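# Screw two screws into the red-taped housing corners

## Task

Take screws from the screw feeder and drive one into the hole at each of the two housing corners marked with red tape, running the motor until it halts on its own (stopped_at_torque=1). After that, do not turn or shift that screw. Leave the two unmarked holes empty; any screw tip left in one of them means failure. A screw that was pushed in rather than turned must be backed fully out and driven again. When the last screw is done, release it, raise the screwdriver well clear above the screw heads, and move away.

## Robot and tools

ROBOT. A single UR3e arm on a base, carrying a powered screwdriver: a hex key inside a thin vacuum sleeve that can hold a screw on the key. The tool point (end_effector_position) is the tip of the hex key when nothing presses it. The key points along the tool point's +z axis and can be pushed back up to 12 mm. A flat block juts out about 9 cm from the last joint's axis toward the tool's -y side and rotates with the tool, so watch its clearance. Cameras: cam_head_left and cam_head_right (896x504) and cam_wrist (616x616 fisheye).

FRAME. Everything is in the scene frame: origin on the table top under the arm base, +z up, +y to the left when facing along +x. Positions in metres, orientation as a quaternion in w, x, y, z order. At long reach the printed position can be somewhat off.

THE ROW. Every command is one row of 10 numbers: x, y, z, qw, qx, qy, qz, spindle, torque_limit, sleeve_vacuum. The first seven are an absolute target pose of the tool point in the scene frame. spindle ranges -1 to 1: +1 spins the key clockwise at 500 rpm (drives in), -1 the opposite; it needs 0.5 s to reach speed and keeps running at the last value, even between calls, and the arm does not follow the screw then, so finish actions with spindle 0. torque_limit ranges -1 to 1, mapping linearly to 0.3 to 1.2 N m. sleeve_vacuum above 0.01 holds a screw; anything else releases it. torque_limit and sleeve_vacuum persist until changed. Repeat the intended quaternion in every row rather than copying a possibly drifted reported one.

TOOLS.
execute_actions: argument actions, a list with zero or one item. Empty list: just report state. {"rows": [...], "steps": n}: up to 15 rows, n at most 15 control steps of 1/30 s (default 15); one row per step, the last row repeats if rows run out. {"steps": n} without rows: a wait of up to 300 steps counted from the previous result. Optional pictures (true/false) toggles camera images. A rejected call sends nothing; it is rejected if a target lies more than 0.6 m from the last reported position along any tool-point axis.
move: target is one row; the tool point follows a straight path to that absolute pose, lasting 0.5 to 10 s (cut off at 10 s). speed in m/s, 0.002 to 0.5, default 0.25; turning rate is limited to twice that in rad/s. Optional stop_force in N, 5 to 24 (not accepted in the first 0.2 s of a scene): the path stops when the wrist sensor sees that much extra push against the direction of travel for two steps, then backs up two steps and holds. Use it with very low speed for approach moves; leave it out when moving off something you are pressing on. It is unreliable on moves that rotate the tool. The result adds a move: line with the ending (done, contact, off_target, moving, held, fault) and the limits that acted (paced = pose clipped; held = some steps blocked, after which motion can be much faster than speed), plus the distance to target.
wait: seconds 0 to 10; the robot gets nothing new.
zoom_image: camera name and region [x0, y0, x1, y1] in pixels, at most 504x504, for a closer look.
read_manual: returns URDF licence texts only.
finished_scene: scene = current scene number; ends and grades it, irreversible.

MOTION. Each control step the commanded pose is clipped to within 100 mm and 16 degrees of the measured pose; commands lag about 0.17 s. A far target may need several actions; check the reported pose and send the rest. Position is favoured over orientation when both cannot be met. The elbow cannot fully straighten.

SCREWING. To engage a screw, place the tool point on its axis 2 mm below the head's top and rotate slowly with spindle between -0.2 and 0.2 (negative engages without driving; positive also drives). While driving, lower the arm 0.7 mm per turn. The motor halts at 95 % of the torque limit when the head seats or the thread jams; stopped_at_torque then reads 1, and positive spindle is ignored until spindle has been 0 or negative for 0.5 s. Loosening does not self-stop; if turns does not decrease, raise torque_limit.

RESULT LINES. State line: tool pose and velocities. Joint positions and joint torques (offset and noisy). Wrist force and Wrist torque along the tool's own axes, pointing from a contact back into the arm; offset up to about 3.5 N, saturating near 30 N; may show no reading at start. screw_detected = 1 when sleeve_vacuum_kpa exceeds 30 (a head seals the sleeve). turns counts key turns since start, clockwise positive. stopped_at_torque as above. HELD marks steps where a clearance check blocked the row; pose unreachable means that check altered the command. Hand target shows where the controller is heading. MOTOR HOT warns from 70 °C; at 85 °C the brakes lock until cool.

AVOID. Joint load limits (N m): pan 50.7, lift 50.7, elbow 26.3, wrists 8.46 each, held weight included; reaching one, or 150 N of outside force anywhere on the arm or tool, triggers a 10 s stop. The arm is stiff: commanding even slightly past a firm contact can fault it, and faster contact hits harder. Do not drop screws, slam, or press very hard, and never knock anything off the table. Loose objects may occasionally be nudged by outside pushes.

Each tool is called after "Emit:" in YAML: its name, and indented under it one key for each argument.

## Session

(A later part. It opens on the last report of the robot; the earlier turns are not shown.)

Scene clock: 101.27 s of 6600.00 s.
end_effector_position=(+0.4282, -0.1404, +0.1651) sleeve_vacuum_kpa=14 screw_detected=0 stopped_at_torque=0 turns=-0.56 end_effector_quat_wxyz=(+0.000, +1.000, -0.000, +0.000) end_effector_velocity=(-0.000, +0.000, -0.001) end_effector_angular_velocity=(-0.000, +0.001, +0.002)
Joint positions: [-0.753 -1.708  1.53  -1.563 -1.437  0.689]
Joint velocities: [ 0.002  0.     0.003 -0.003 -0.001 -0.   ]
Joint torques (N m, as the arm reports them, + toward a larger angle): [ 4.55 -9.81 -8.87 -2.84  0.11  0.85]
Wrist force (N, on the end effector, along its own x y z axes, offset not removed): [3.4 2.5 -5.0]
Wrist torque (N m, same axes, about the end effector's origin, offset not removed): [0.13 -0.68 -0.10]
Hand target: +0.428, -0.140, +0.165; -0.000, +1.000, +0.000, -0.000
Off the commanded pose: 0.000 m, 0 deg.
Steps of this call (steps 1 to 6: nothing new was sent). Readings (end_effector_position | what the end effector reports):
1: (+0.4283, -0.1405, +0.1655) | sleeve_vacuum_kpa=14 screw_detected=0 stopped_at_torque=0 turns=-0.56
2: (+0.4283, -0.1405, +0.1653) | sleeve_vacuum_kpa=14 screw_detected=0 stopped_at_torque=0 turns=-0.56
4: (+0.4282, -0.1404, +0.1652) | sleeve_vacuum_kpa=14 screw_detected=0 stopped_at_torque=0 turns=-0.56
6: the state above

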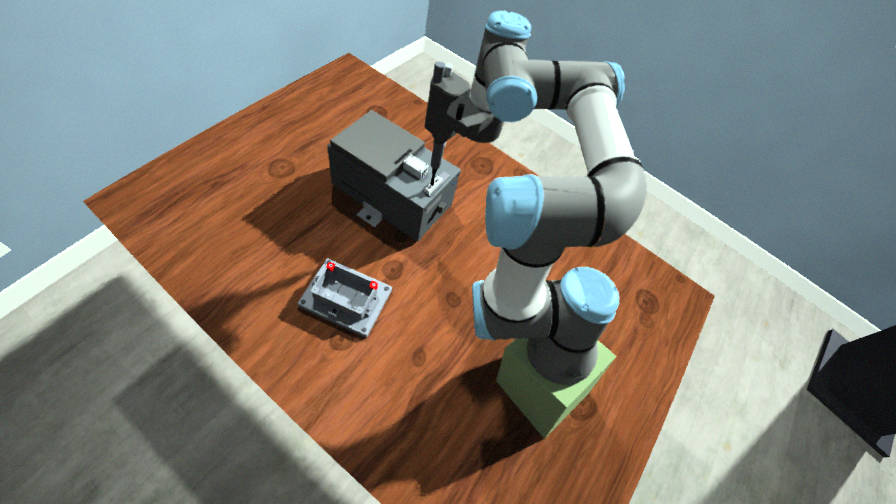

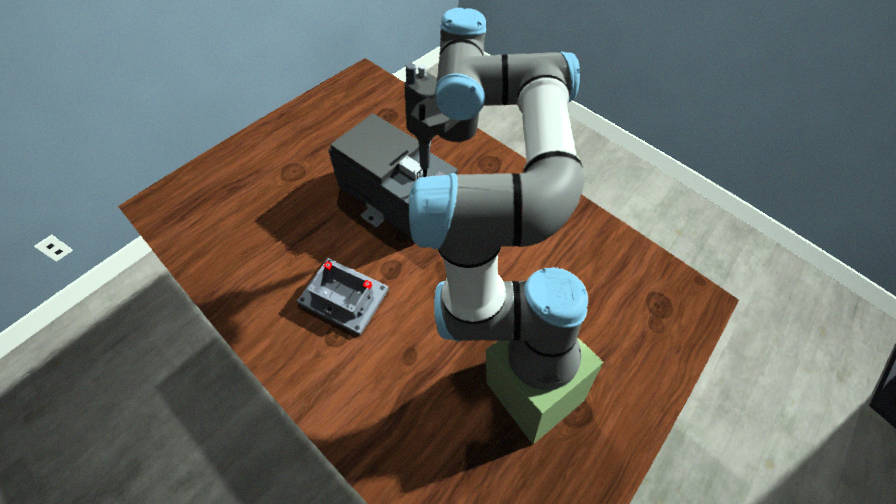

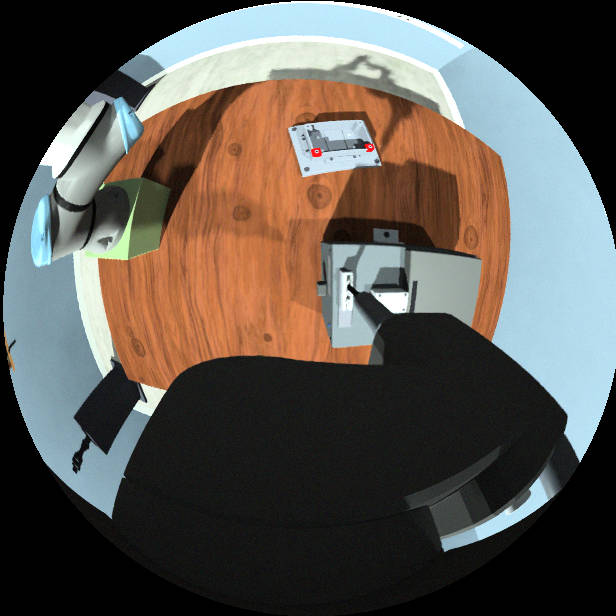

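Emit:
execute_actions:
  actions:
    - {"rows": [[0.4282,-0.1404,0.166,0,1,0,0,0,0,1],[0.4282,-0.1404,0.167,0,1,0,0,0,0,1],[0.4282,-0.1404,0.168,0,1,0,0,0,0,1],[0.4282,-0.1404,0.1685,0,1,0,0,0,0,1]], "steps": 15}

Emit:
zoom_image:
  camera: "cam_wrist"
  region: [330, 270, 370, 305]

Scene clock: 105.87 s of 6600.00 s.
end_effector_position=(+0.4282, -0.1404, +0.1685) sleeve_vacuum_kpa=14 screw_detected=0 stopped_at_torque=0 turns=-0.55 end_effector_quat_wxyz=(+0.000, +1.000, +0.000, +0.000) end_effector_velocity=(-0.000, -0.000, +0.000) end_effector_angular_velocity=(+0.000, -0.000, -0.001)
Joint positions: [-0.755 -1.709  1.515 -1.547 -1.437  0.687]
Joint velocities: [-0.002  0.    -0.002  0.002  0.    -0.001]
Joint torques (N m, as the arm reports them, + toward a larger angle): [ -2.28 -14.23 -15.65  -2.02   1.43  -1.17]
Wrist force (N, on the end effector, along its own x y z axes, offset not removed): [1.3 -0.6 0.0]
Wrist torque (N m, same axes, about the end effector's origin, offset not removed): [-0.15 -0.42 0.02]
Hand target: +0.428, -0.140, +0.168; +0.000, +1.000, -0.000, +0.000
Off the commanded pose: 0.000 m, 0 deg.
Steps of this call (steps 1 to 90: nothing new was sent; then 1.10 s passed at rest; steps 91 to 105: all 15 steps of this action). Readings (end_effector_position | what the end effector reports):
91: (+0.4282, -0.1404, +0.1650) | sleeve_vacuum_kpa=14 screw_detected=0 stopped_at_torque=0 turns=-0.55
92: (+0.4282, -0.1404, +0.1651) | sleeve_vacuum_kpa=14 screw_detected=0 stopped_at_torque=0 turns=-0.55
94: (+0.4281, -0.1403, +0.1659) | sleeve_vacuum_kpa=14 screw_detected=0 stopped_at_torque=0 turns=-0.55
98: (+0.4280, -0.1403, +0.1677) | sleeve_vacuum_kpa=14 screw_detected=0 stopped_at_torque=0 turns=-0.55
105: the state above

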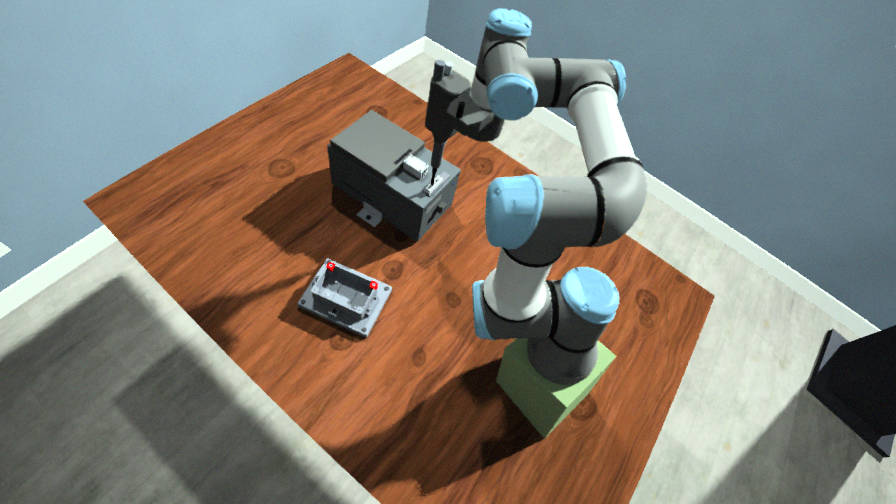

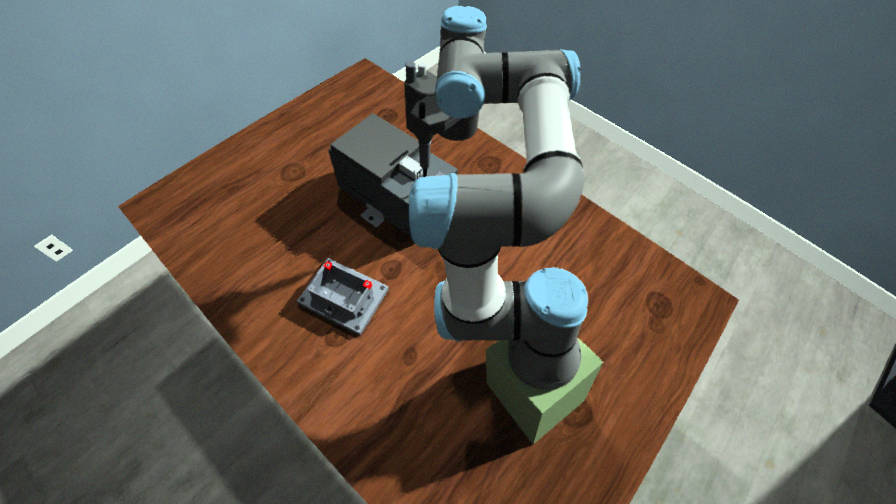

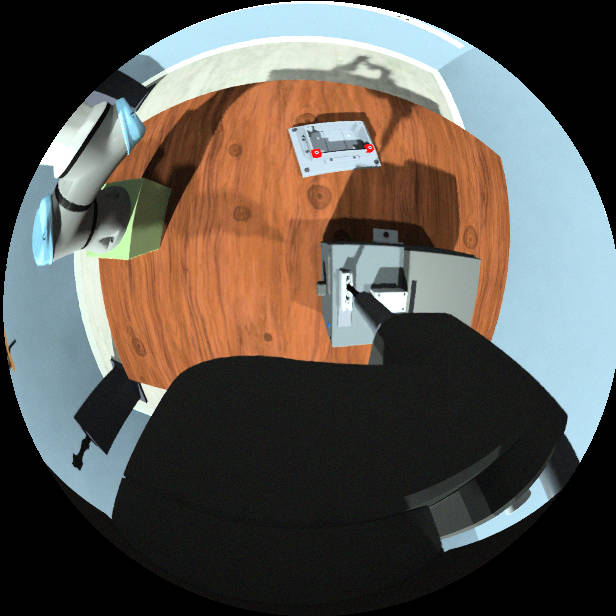

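Region (330, 270, 370, 305) of cam_wrist's 616x616 image, scaled by 12.600, with more detail than that image has; it fills the top 441 rows of this view, and the rest is white.

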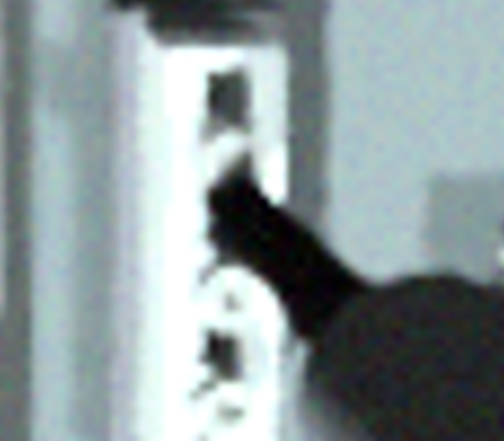

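Emit:
execute_actions:
  actions:
    - {"rows": [[0.4292,-0.1404,0.169,0,1,0,0,0,0,1],[0.4312,-0.1404,0.169,0,1,0,0,0,0,1],[0.4332,-0.1404,0.169,0,1,0,0,0,0,1],[0.4352,-0.1404,0.169,0,1,0,0,0,0,1]], "steps": 15}

Emit:
zoom_image:
  camera: "cam_wrist"
  region: [330, 270, 370, 305]

Scene clock: 114.93 s of 6600.00 s.
end_effector_position=(+0.4351, -0.1404, +0.1690) sleeve_vacuum_kpa=14 screw_detected=0 stopped_at_torque=0 turns=-0.55 end_effector_quat_wxyz=(+0.000, +1.000, +0.000, +0.000) end_effector_velocity=(+0.001, +0.001, -0.000) end_effector_angular_velocity=(+0.001, +0.003, +0.001)
Joint positions: [-0.735 -1.68   1.482 -1.545 -1.44   0.707]
Joint velocities: [ 0.005  0.006 -0.007  0.003 -0.002  0.003]
Joint torques (N m, as the arm reports them, + toward a larger angle): [  3.67 -11.73 -15.72  -2.     0.04   1.07]
Wrist force (N, on the end effector, along its own x y z axes, offset not removed): [1.6 1.9 -0.3]
Wrist torque (N m, same axes, about the end effector's origin, offset not removed): [0.61 -0.58 -0.16]
Hand target: +0.435, -0.140, +0.169; +0.000, +1.000, +0.000, -0.000
Off the commanded pose: 0.000 m, 0 deg.
Steps of this call (steps 1 to 90: nothing new was sent; then 5.57 s passed at rest; steps 91 to 105: all 15 steps of this action). Readings (end_effector_position | what the end effector reports):
91: (+0.4282, -0.1404, +0.1685) | sleeve_vacuum_kpa=14 screw_detected=0 stopped_at_torque=0 turns=-0.55
92: (+0.4283, -0.1404, +0.1686) | sleeve_vacuum_kpa=14 screw_detected=0 stopped_at_torque=0 turns=-0.55
94: (+0.4297, -0.1404, +0.1688) | sleeve_vacuum_kpa=14 screw_detected=0 stopped_at_torque=0 turns=-0.55
98: (+0.4337, -0.1403, +0.1689) | sleeve_vacuum_kpa=14 screw_detected=0 stopped_at_torque=0 turns=-0.55
105: the state above

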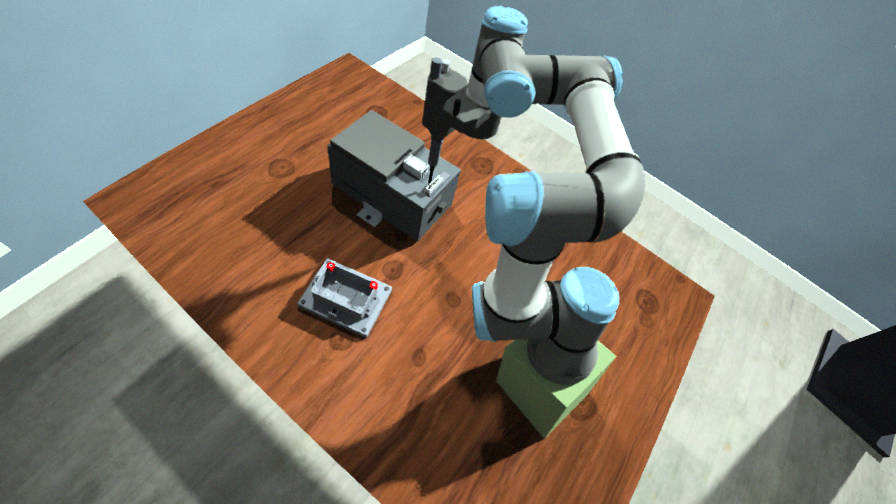

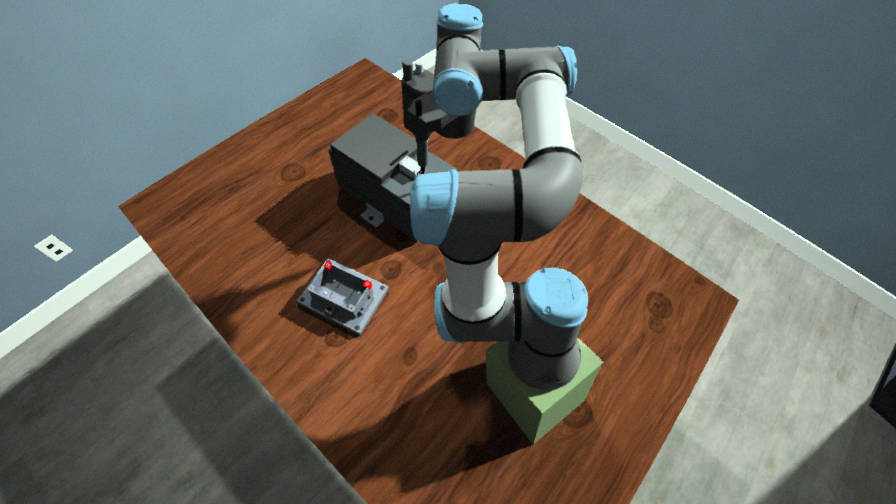

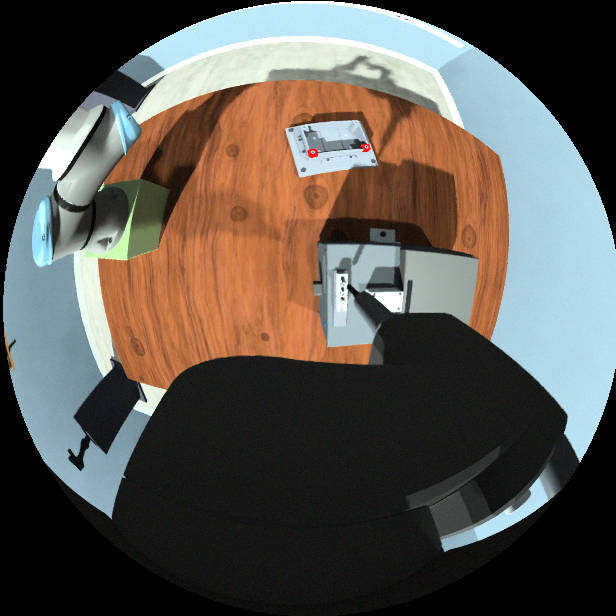

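Region (330, 270, 370, 305) of cam_wrist's 616x616 image, scaled by 12.600, with more detail than that image has; it fills the top 441 rows of this view, and the rest is white.

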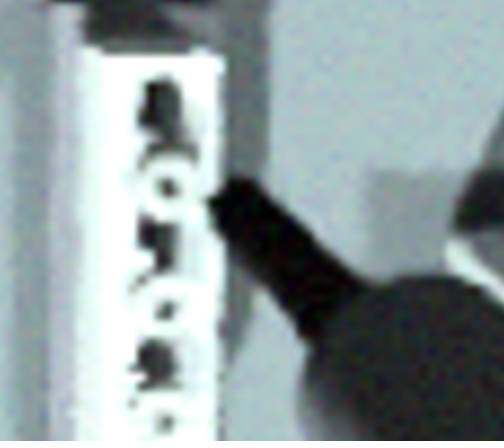

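Emit:
execute_actions:
  actions:
    - {"rows": [[0.433,-0.140,0.169,0,1,0,0,0,0,1],[0.431,-0.1395,0.169,0,1,0,0,0,0,1],[0.429,-0.139,0.169,0,1,0,0,0,0,1],[0.4277,-0.1386,0.169,0,1,0,0,0,0,1],[0.4277,-0.1386,0.169,0,1,0,0,0,0,1],[0.4277,-0.1386,0.169,0,1,0,0,0,0,1],[0.4277,-0.1386,0.169,0,1,0,0,0,0,1],[0.4277,-0.1386,0.169,0,1,0,0,0,0,1],[0.4277,-0.1386,0.169,0,1,0,0,0,0,1],[0.4277,-0.1386,0.1685,0,1,0,0,0,0,1],[0.4277,-0.1386,0.168,0,1,0,0,0,0,1],[0.4277,-0.1386,0.1675,0,1,0,0,0,0,1],[0.4277,-0.1386,0.167,0,1,0,0,0,0,1]], "steps": 15}
  pictures: false

Emit:
wait:
  seconds: 0.3

Emit:
zoom_image:
  camera: "cam_wrist"
  region: [330, 270, 370, 305]

Scene clock: 131.60 s of 6600.00 s.
end_effector_position=(+0.4278, -0.1386, +0.1678) sleeve_vacuum_kpa=14 screw_detected=0 stopped_at_torque=0 turns=-0.55 end_effector_quat_wxyz=(-0.000, +1.000, +0.000, -0.000) end_effector_velocity=(-0.000, -0.001, -0.008) end_effector_angular_velocity=(-0.001, -0.003, -0.001)
Joint positions: [-0.751 -1.713  1.522 -1.55  -1.437  0.691]
Joint velocities: [-0.    -0.004  0.046 -0.044  0.001  0.001]
Joint torques (N m, as the arm reports them, + toward a larger angle): [ -1.42 -14.87 -10.1   -3.74   1.15  -0.97]
Wrist force (N, on the end effector, along its own x y z axes, offset not removed): [-0.4 1.0 -5.3]
Wrist torque (N m, same axes, about the end effector's origin, offset not removed): [0.47 -0.14 -0.18]
Hand target: +0.428, -0.139, +0.167; -0.000, +1.000, +0.000, -0.000
Off the commanded pose: 0.001 m, 0 deg.
Steps of this call (steps 1 to 90: nothing new was sent; then 13.17 s passed at rest; steps 91 to 105: all 15 steps of this action). Readings (end_effector_position | what the end effector reports):
91: (+0.4352, -0.1404, +0.1690) | sleeve_vacuum_kpa=14 screw_detected=0 stopped_at_torque=0 turns=-0.55
92: (+0.4350, -0.1404, +0.1691) | sleeve_vacuum_kpa=14 screw_detected=0 stopped_at_torque=0 turns=-0.55
94: (+0.4331, -0.1401, +0.1691) | sleeve_vacuum_kpa=14 screw_detected=0 stopped_at_torque=0 turns=-0.55
98: (+0.4291, -0.1389, +0.1689) | sleeve_vacuum_kpa=14 screw_detected=0 stopped_at_torque=0 turns=-0.55
105: the state above

Scene clock: 131.90 s of 6600.00 s.
end_effector_position=(+0.4277, -0.1386, +0.1670) sleeve_vacuum_kpa=14 screw_detected=0 stopped_at_torque=0 turns=-0.55 end_effector_quat_wxyz=(-0.000, +1.000, +0.000, -0.000) end_effector_velocity=(+0.000, -0.001, +0.000) end_effector_angular_velocity=(-0.001, -0.001, -0.002)
Joint positions: [-0.751 -1.714  1.527 -1.554 -1.437  0.691]
Joint velocities: [-0.001 -0.     0.001 -0.002  0.     0.001]
Joint torques (N m, as the arm reports them, + toward a larger angle): [  1.9  -15.    -9.99  -3.52   0.76   1.01]
Wrist force (N, on the end effector, along its own x y z axes, offset not removed): [1.6 -2.1 -4.1]
Wrist torque (N m, same axes, about the end effector's origin, offset not removed): [-0.39 -0.45 0.19]
Hand target: +0.428, -0.139, +0.167; -0.000, +1.000, +0.000, -0.000
Off the commanded pose: 0.000 m, 0 deg.
Steps of this call (steps 1 to 9: nothing new was sent). Readings (end_effector_position | what the end effector reports):
1: (+0.4278, -0.1386, +0.1676) | sleeve_vacuum_kpa=14 screw_detected=0 stopped_at_torque=0 turns=-0.55
2: (+0.4278, -0.1386, +0.1674) | sleeve_vacuum_kpa=14 screw_detected=0 stopped_at_torque=0 turns=-0.55
4: (+0.4278, -0.1386, +0.1672) | sleeve_vacuum_kpa=14 screw_detected=0 stopped_at_torque=0 turns=-0.55
8: (+0.4277, -0.1386, +0.1670) | sleeve_vacuum_kpa=14 screw_detected=0 stopped_at_torque=0 turns=-0.55
9: the state above

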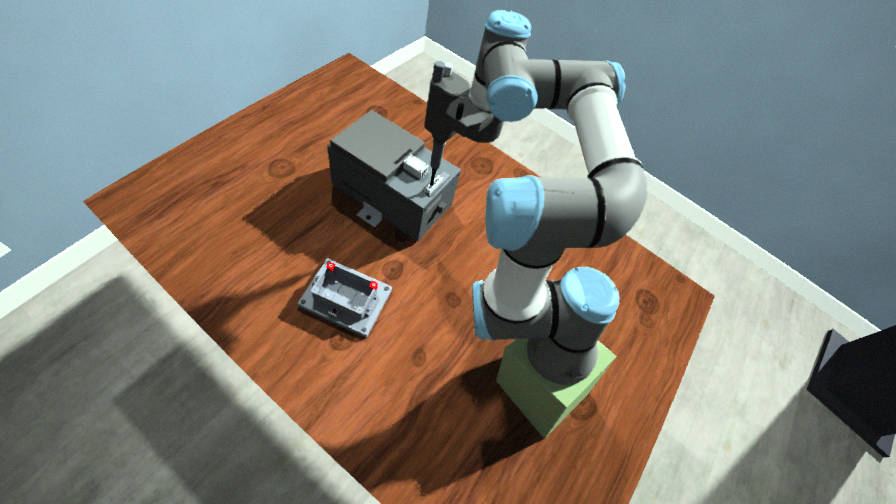

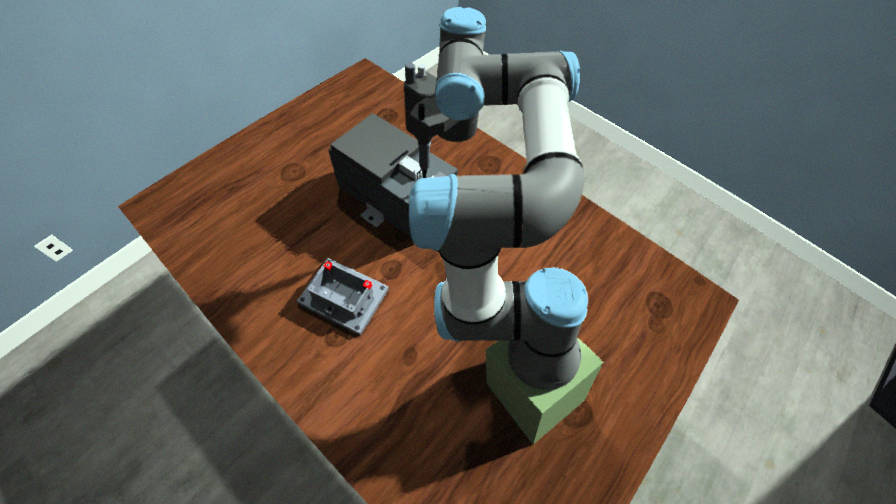

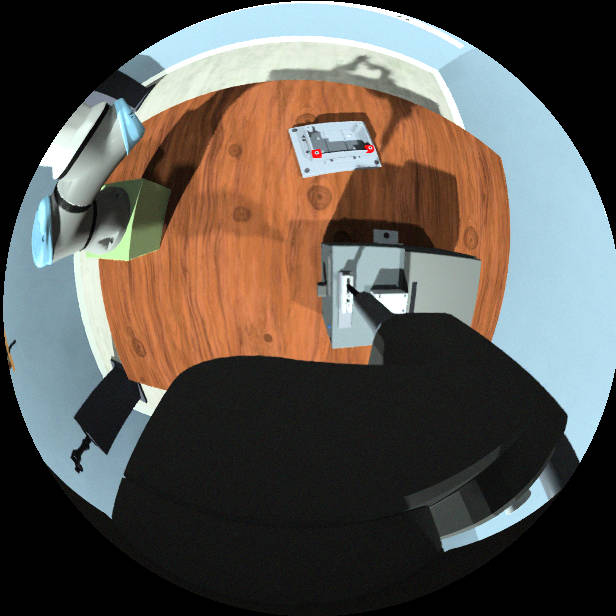

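Region (330, 270, 370, 305) of cam_wrist's 616x616 image, scaled by 12.600, with more detail than that image has; it fills the top 441 rows of this view, and the rest is white.

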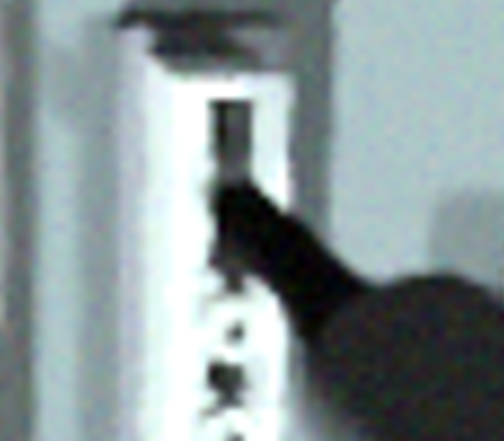

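Emit:
execute_actions:
  actions:
    - {"rows": [[0.4277,-0.1386,0.1666,0,1,0,0,-0.08,0,1],[0.4277,-0.1386,0.1662,0,1,0,0,-0.08,0,1],[0.4277,-0.1386,0.1658,0,1,0,0,-0.08,0,1],[0.4277,-0.1386,0.1658,0,1,0,0,-0.08,0,1],[0.4277,-0.1386,0.1658,0,1,0,0,-0.08,0,1],[0.4277,-0.1386,0.1658,0,1,0,0,-0.08,0,1],[0.4277,-0.1386,0.1658,0,1,0,0,-0.08,0,1],[0.4277,-0.1386,0.1658,0,1,0,0,-0.08,0,1],[0.4277,-0.1386,0.1658,0,1,0,0,-0.08,0,1],[0.4277,-0.1386,0.1658,0,1,0,0,-0.08,0,1],[0.4277,-0.1386,0.1658,0,1,0,0,-0.08,0,1],[0.4277,-0.1386,0.1658,0,1,0,0,0,0,1]], "steps": 15}

Emit:
zoom_image:
  camera: "cam_wrist"
  region: [330, 270, 370, 305]

Scene clock: 136.97 s of 6600.00 s.
end_effector_position=(+0.4277, -0.1386, +0.1658) sleeve_vacuum_kpa=14 screw_detected=0 stopped_at_torque=0 turns=-0.79 end_effector_quat_wxyz=(+0.000, +1.000, +0.000, +0.000) end_effector_velocity=(-0.000, +0.000, -0.000) end_effector_angular_velocity=(+0.001, +0.000, +0.000)
Joint positions: [-0.751 -1.714  1.532 -1.56  -1.437  0.691]
Joint velocities: [ 0.001  0.     0.001 -0.001  0.     0.001]
Joint torques (N m, as the arm reports them, + toward a larger angle): [ 3.55 -9.34 -9.66 -3.37 -0.27  1.04]
Wrist force (N, on the end effector, along its own x y z axes, offset not removed): [1.7 -1.2 -6.2]
Wrist torque (N m, same axes, about the end effector's origin, offset not removed): [-0.29 -0.58 0.02]
Hand target: +0.428, -0.139, +0.166; -0.000, +1.000, +0.000, -0.000
Off the commanded pose: 0.000 m, 0 deg.
Steps of this call (steps 1 to 90: nothing new was sent; then 1.57 s passed at rest; steps 91 to 105: all 15 steps of this action). Readings (end_effector_position | what the end effector reports):
91: (+0.4277, -0.1386, +0.1670) | sleeve_vacuum_kpa=14 screw_detected=0 stopped_at_torque=0 turns=-0.57
92: (+0.4277, -0.1386, +0.1669) | sleeve_vacuum_kpa=14 screw_detected=0 stopped_at_torque=0 turns=-0.59
94: (+0.4277, -0.1386, +0.1666) | sleeve_vacuum_kpa=14 screw_detected=0 stopped_at_torque=0 turns=-0.64
98: (+0.4277, -0.1386, +0.1660) | sleeve_vacuum_kpa=14 screw_detected=0 stopped_at_torque=0 turns=-0.73
105: the state above

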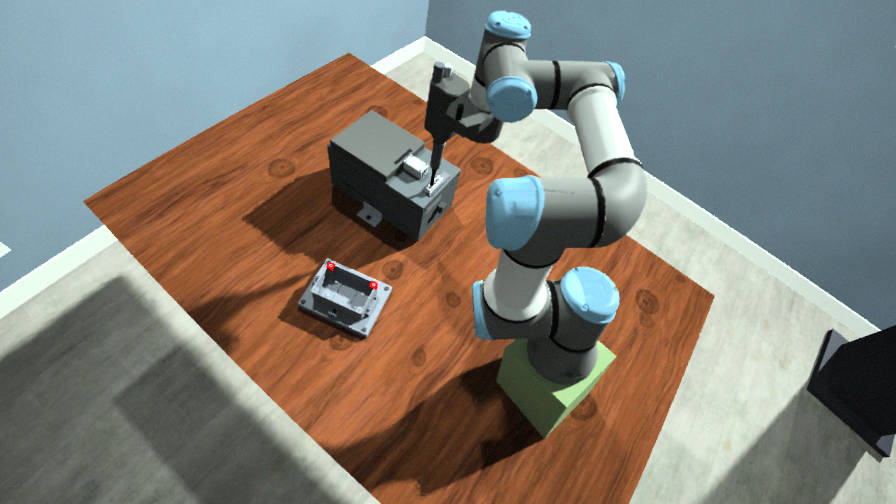

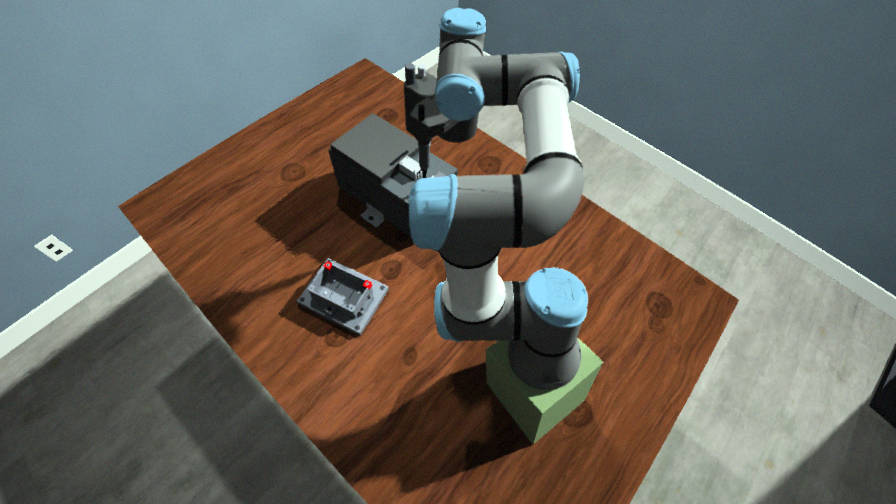

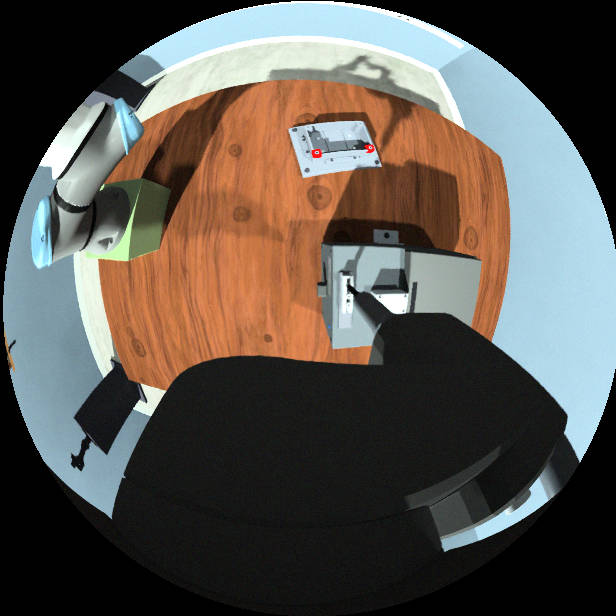

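Region (330, 270, 370, 305) of cam_wrist's 616x616 image, scaled by 12.600, with more detail than that image has; it fills the top 441 rows of this view, and the rest is white.

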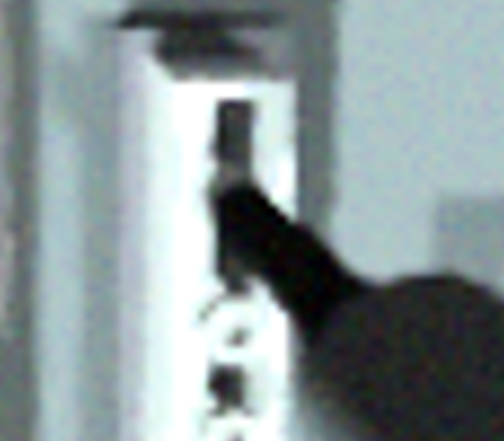

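Emit:
execute_actions:
  actions:
    - {"rows": [[0.4276,-0.1386,0.1658,0,1,0,0,-0.18,0,1],[0.4275,-0.1386,0.1658,0,1,0,0,-0.18,0,1],[0.4275,-0.1386,0.1658,0,1,0,0,-0.18,0,1],[0.4275,-0.1386,0.1658,0,1,0,0,-0.18,0,1],[0.4275,-0.1386,0.1658,0,1,0,0,-0.18,0,1],[0.4275,-0.1386,0.1658,0,1,0,0,-0.18,0,1],[0.4275,-0.1386,0.1658,0,1,0,0,-0.18,0,1],[0.4275,-0.1386,0.1658,0,1,0,0,-0.18,0,1],[0.4275,-0.1386,0.1658,0,1,0,0,-0.18,0,1],[0.4275,-0.1386,0.1658,0,1,0,0,-0.18,0,1],[0.4275,-0.1386,0.1658,0,1,0,0,-0.18,0,1],[0.4275,-0.1386,0.1658,0,1,0,0,-0.18,0,1],[0.4275,-0.1386,0.1658,0,1,0,0,-0.18,0,1],[0.4275,-0.1386,0.1658,0,1,0,0,0,0,1]], "steps": 15}

Emit:
zoom_image:
  camera: "cam_wrist"
  region: [330, 270, 370, 305]

Scene clock: 143.40 s of 6600.00 s.
end_effector_position=(+0.4275, -0.1386, +0.1658) sleeve_vacuum_kpa=14 screw_detected=0 stopped_at_torque=0 turns=-1.40 end_effector_quat_wxyz=(+0.000, +1.000, +0.000, -0.000) end_effector_velocity=(+0.000, -0.000, +0.000) end_effector_angular_velocity=(+0.000, -0.000, -0.000)
Joint positions: [-0.751 -1.714  1.533 -1.56  -1.437  0.691]
Joint velocities: [-0. -0. -0.  0.  0. -0.]
Joint torques (N m, as the arm reports them, + toward a larger angle): [ -2.59 -14.44  -9.61  -2.68   0.8   -1.12]
Wrist force (N, on the end effector, along its own x y z axes, offset not removed): [1.9 0.3 -7.7]
Wrist torque (N m, same axes, about the end effector's origin, offset not removed): [0.23 -0.58 -0.12]
Hand target: +0.428, -0.139, +0.166; +0.000, +1.000, -0.000, -0.000
Off the commanded pose: 0.000 m, 0 deg.
Steps of this call (steps 1 to 90: nothing new was sent; then 2.93 s passed at rest; steps 91 to 105: all 15 steps of this action). Readings (end_effector_position | what the end effector reports):
91: (+0.4277, -0.1386, +0.1658) | sleeve_vacuum_kpa=14 screw_detected=0 stopped_at_torque=0 turns=-0.81
92: (+0.4277, -0.1386, +0.1658) | sleeve_vacuum_kpa=14 screw_detected=0 stopped_at_torque=0 turns=-0.85
94: (+0.4276, -0.1385, +0.1657) | sleeve_vacuum_kpa=14 screw_detected=0 stopped_at_torque=0 turns=-0.95
98: (+0.4275, -0.1386, +0.1658) | sleeve_vacuum_kpa=14 screw_detected=0 stopped_at_torque=0 turns=-1.15
105: the state above

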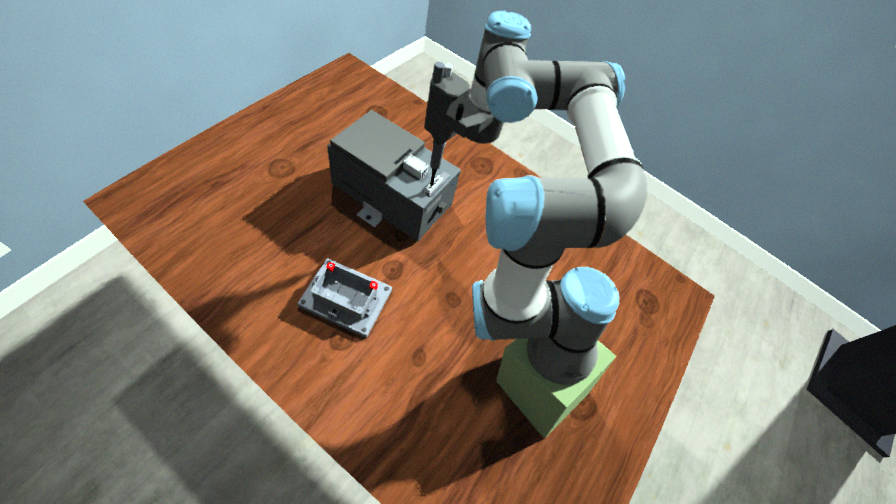

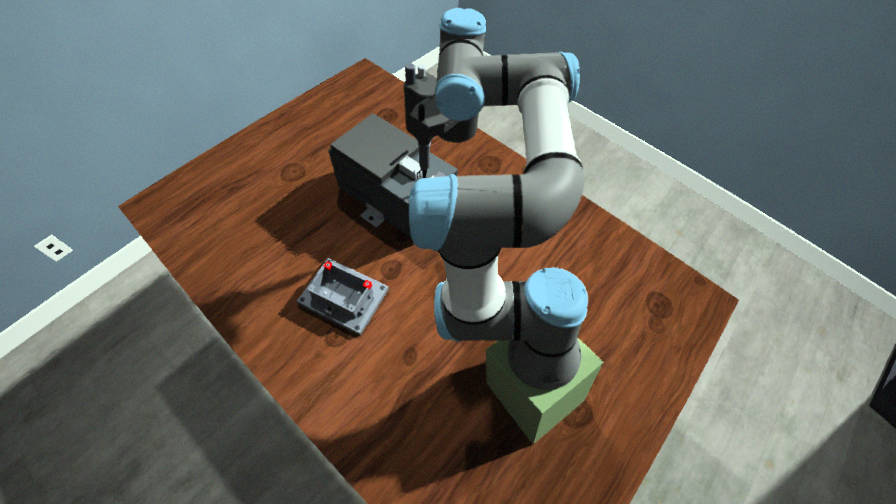

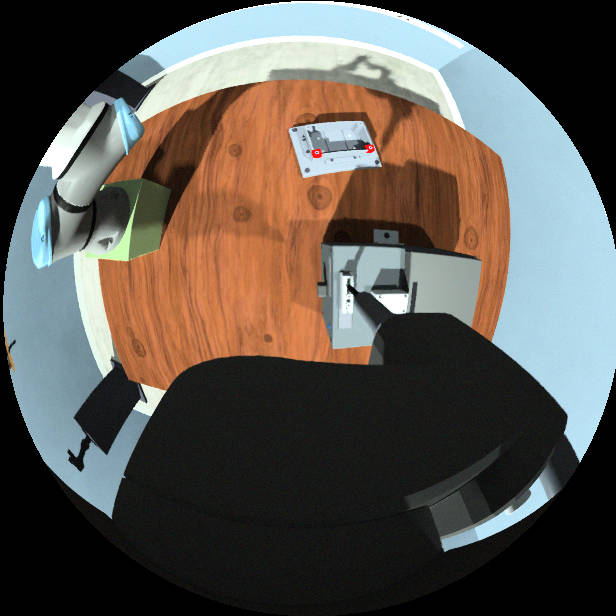

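Region (330, 270, 370, 305) of cam_wrist's 616x616 image, scaled by 12.600, with more detail than that image has; it fills the top 441 rows of this view, and the rest is white.

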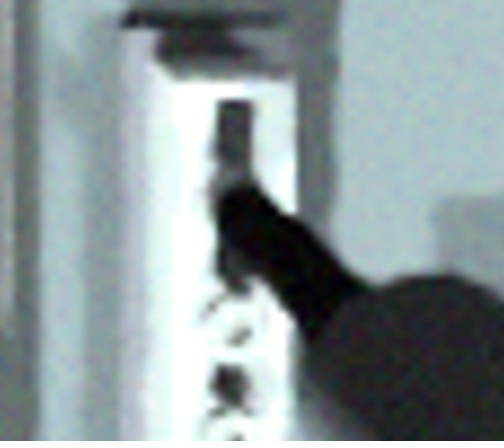

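Emit:
execute_actions:
  actions:
    - {"rows": [[0.4275,-0.1386,0.169,0,1,0,0,0,0,1],[0.4275,-0.1386,0.169,0,1,0,0,0,0,1],[0.4275,-0.1386,0.169,0,1,0,0,0,0,1],[0.4275,-0.1386,0.169,0,1,0,0,0,0,1],[0.4275,-0.1386,0.169,0,1,0,0,0,0,1],[0.4275,-0.1386,0.169,0,1,0,0,0,0,1],[0.4275,-0.1386,0.169,0,1,0,0,0,0,1],[0.4275,-0.1386,0.169,0,1,0,0,-0.05,0,1],[0.4275,-0.1386,0.168,0,1,0,0,-0.05,0,1],[0.4275,-0.1386,0.167,0,1,0,0,-0.05,0,1],[0.4275,-0.1386,0.166,0,1,0,0,-0.05,0,1],[0.4275,-0.1386,0.1658,0,1,0,0,-0.05,0,1]], "steps": 15}
  pictures: false

Emit:
execute_actions:
  actions:
    - {"rows": [[0.4275,-0.1386,0.1658,0,1,0,0,-0.05,0,1],[0.4275,-0.1386,0.1658,0,1,0,0,-0.05,0,1],[0.4275,-0.1386,0.1658,0,1,0,0,-0.05,0,1],[0.4275,-0.1386,0.1658,0,1,0,0,-0.05,0,1],[0.4275,-0.1386,0.1658,0,1,0,0,-0.05,0,1],[0.4275,-0.1386,0.1658,0,1,0,0,-0.05,0,1],[0.4275,-0.1386,0.1658,0,1,0,0,-0.05,0,1],[0.4275,-0.1386,0.1658,0,1,0,0,-0.05,0,1],[0.4275,-0.1386,0.1658,0,1,0,0,0,0,1]], "steps": 12}
  pictures: false

Scene clock: 152.73 s of 6600.00 s.
end_effector_position=(+0.4276, -0.1387, +0.1666) sleeve_vacuum_kpa=39 screw_detected=1 stopped_at_torque=0 turns=-1.51 end_effector_quat_wxyz=(-0.000, +1.000, -0.000, +0.000) end_effector_velocity=(+0.001, -0.001, -0.008) end_effector_angular_velocity=(-0.004, -0.004, -0.000)
Joint positions: [-0.752 -1.714  1.529 -1.556 -1.437  0.69 ]
Joint velocities: [ 0.004  0.001  0.038 -0.045 -0.     0.005]
Joint torques (N m, as the arm reports them, + toward a larger angle): [  4.23 -10.29 -10.61  -3.73   0.03   1.08]
Wrist force (N, on the end effector, along its own x y z axes, offset not removed): [2.7 0.9 -1.6]
Wrist torque (N m, same axes, about the end effector's origin, offset not removed): [0.40 -0.58 -0.23]
Hand target: +0.427, -0.139, +0.166; -0.000, +1.000, +0.000, -0.000
Off the commanded pose: 0.001 m, 0 deg.
Steps of this call (steps 1 to 90: nothing new was sent; then 5.83 s passed at rest; steps 91 to 105: all 15 steps of this action). Readings (end_effector_position | what the end effector reports):
91: (+0.4275, -0.1386, +0.1658) | sleeve_vacuum_kpa=14 screw_detected=0 stopped_at_torque=0 turns=-1.40
92: (+0.4274, -0.1385, +0.1660) | sleeve_vacuum_kpa=14 screw_detected=0 stopped_at_torque=0 turns=-1.40
94: (+0.4274, -0.1385, +0.1674) | sleeve_vacuum_kpa=14 screw_detected=0 stopped_at_torque=0 turns=-1.40
98: (+0.4274, -0.1385, +0.1686) | sleeve_vacuum_kpa=14 screw_detected=0 stopped_at_torque=0 turns=-1.41
105: the state above

Scene clock: 153.13 s of 6600.00 s.
end_effector_position=(+0.4275, -0.1386, +0.1658) sleeve_vacuum_kpa=40 screw_detected=1 stopped_at_torque=0 turns=-1.62 end_effector_quat_wxyz=(-0.000, +1.000, -0.000, +0.000) end_effector_velocity=(+0.000, -0.000, -0.000) end_effector_angular_velocity=(-0.000, -0.000, -0.001)
Joint positions: [-0.751 -1.714  1.533 -1.56  -1.437  0.691]
Joint velocities: [ 0.     0.     0.    -0.001 -0.     0.001]
Joint torques (N m, as the arm reports them, + toward a larger angle): [  3.19 -10.86  -9.81  -3.38  -0.33   1.01]
Wrist force (N, on the end effector, along its own x y z axes, offset not removed): [4.1 -0.9 -5.8]
Wrist torque (N m, same axes, about the end effector's origin, offset not removed): [-0.30 -1.13 0.09]
Hand target: +0.427, -0.139, +0.166; -0.000, +1.000, +0.000, -0.000
Off the commanded pose: 0.000 m, 0 deg.
Steps of this call (steps 1 to 12: all 12 steps of this action). Readings (end_effector_position | what the end effector reports):
1: (+0.4276, -0.1387, +0.1664) | sleeve_vacuum_kpa=40 screw_detected=1 stopped_at_torque=0 turns=-1.52
2: (+0.4276, -0.1387, +0.1662) | sleeve_vacuum_kpa=40 screw_detected=1 stopped_at_torque=0 turns=-1.54
4: (+0.4276, -0.1386, +0.1660) | sleeve_vacuum_kpa=40 screw_detected=1 stopped_at_torque=0 turns=-1.57
8: (+0.4275, -0.1386, +0.1658) | sleeve_vacuum_kpa=40 screw_detected=1 stopped_at_torque=0 turns=-1.62
12: the state above

Engaged. Lift out.

Emit:
move:
  target: [0.4275, -0.1386, 0.195, 0, 1, 0, 0, 0, 0, 1]
  speed: 0.05

Emit:
zoom_image:
  camera: "cam_head_left"
  region: [400, 150, 460, 205]

Emit:
zoom_image:
  camera: "cam_wrist"
  region: [320, 260, 380, 310]

Scene clock: 155.87 s of 6600.00 s.
end_effector_position=(+0.4275, -0.1386, +0.1949) sleeve_vacuum_kpa=40 screw_detected=1 stopped_at_torque=0 turns=-1.62 end_effector_quat_wxyz=(+0.000, +1.000, -0.000, +0.000) end_effector_velocity=(-0.000, -0.000, +0.002) end_effector_angular_velocity=(+0.001, +0.002, +0.001)
Joint positions: [-0.767 -1.713  1.394 -1.42  -1.434  0.676]
Joint velocities: [-0.     0.004 -0.014  0.012 -0.001 -0.001]
Joint torques (N m, as the arm reports them, + toward a larger angle): [ -2.57 -11.38 -15.29  -2.06   0.69  -1.23]
Wrist force (N, on the end effector, along its own x y z axes, offset not removed): [1.9 0.3 -2.2]
Wrist torque (N m, same axes, about the end effector's origin, offset not removed): [0.14 -0.70 -0.13]
Hand target: +0.428, -0.139, +0.195; +0.000, +1.000, -0.000, +0.000
Off the commanded pose: 0.000 m, 0 deg.
move: done

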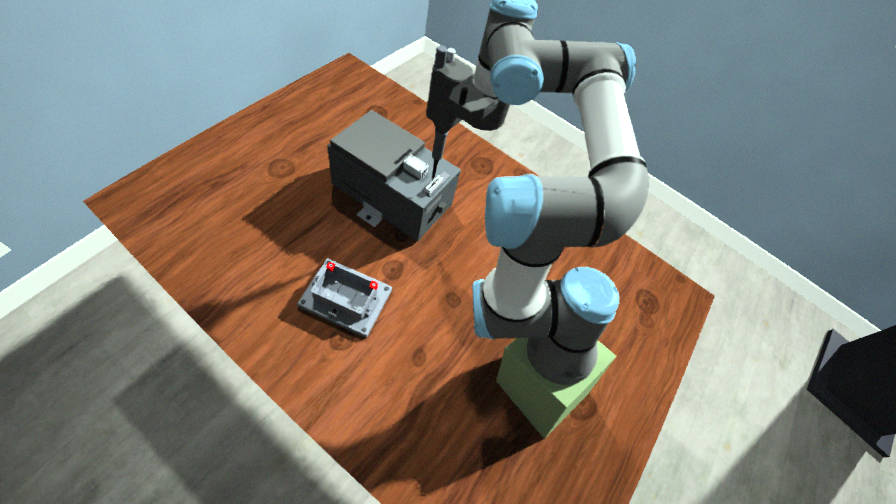

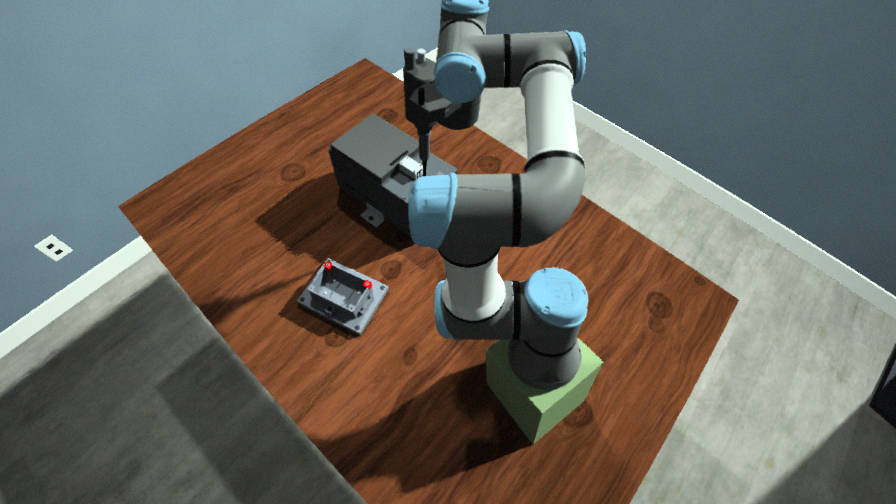

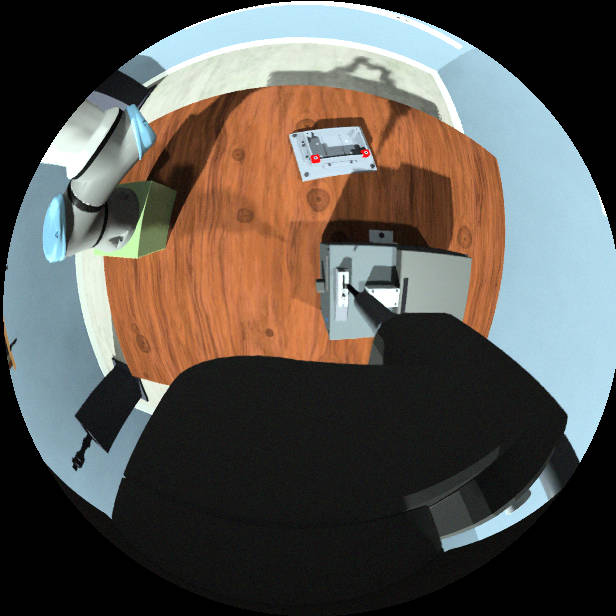

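Region (400, 150, 460, 205) of cam_head_left's 896x504 image, scaled by 8.400, with more detail than that image has; it fills the top 462 rows of this view, and the rest is white.

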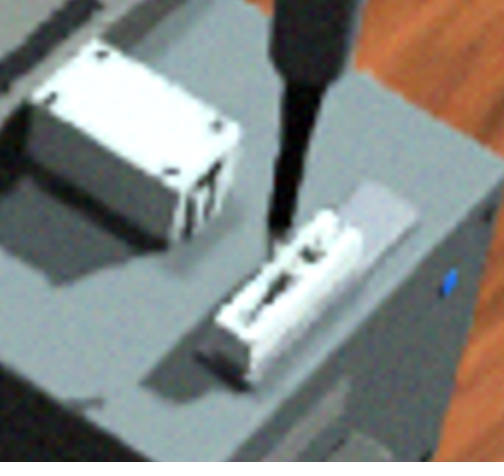

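Region (320, 260, 380, 310) of cam_wrist's 616x616 image, scaled by 8.400, with more detail than that image has.

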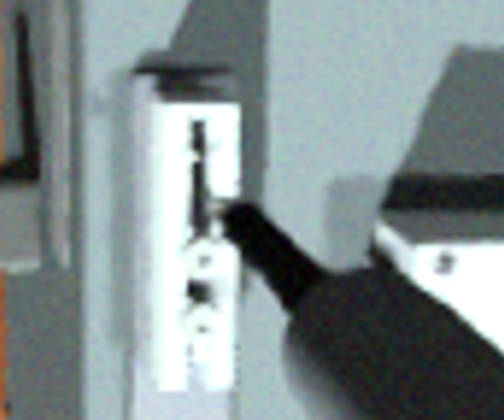

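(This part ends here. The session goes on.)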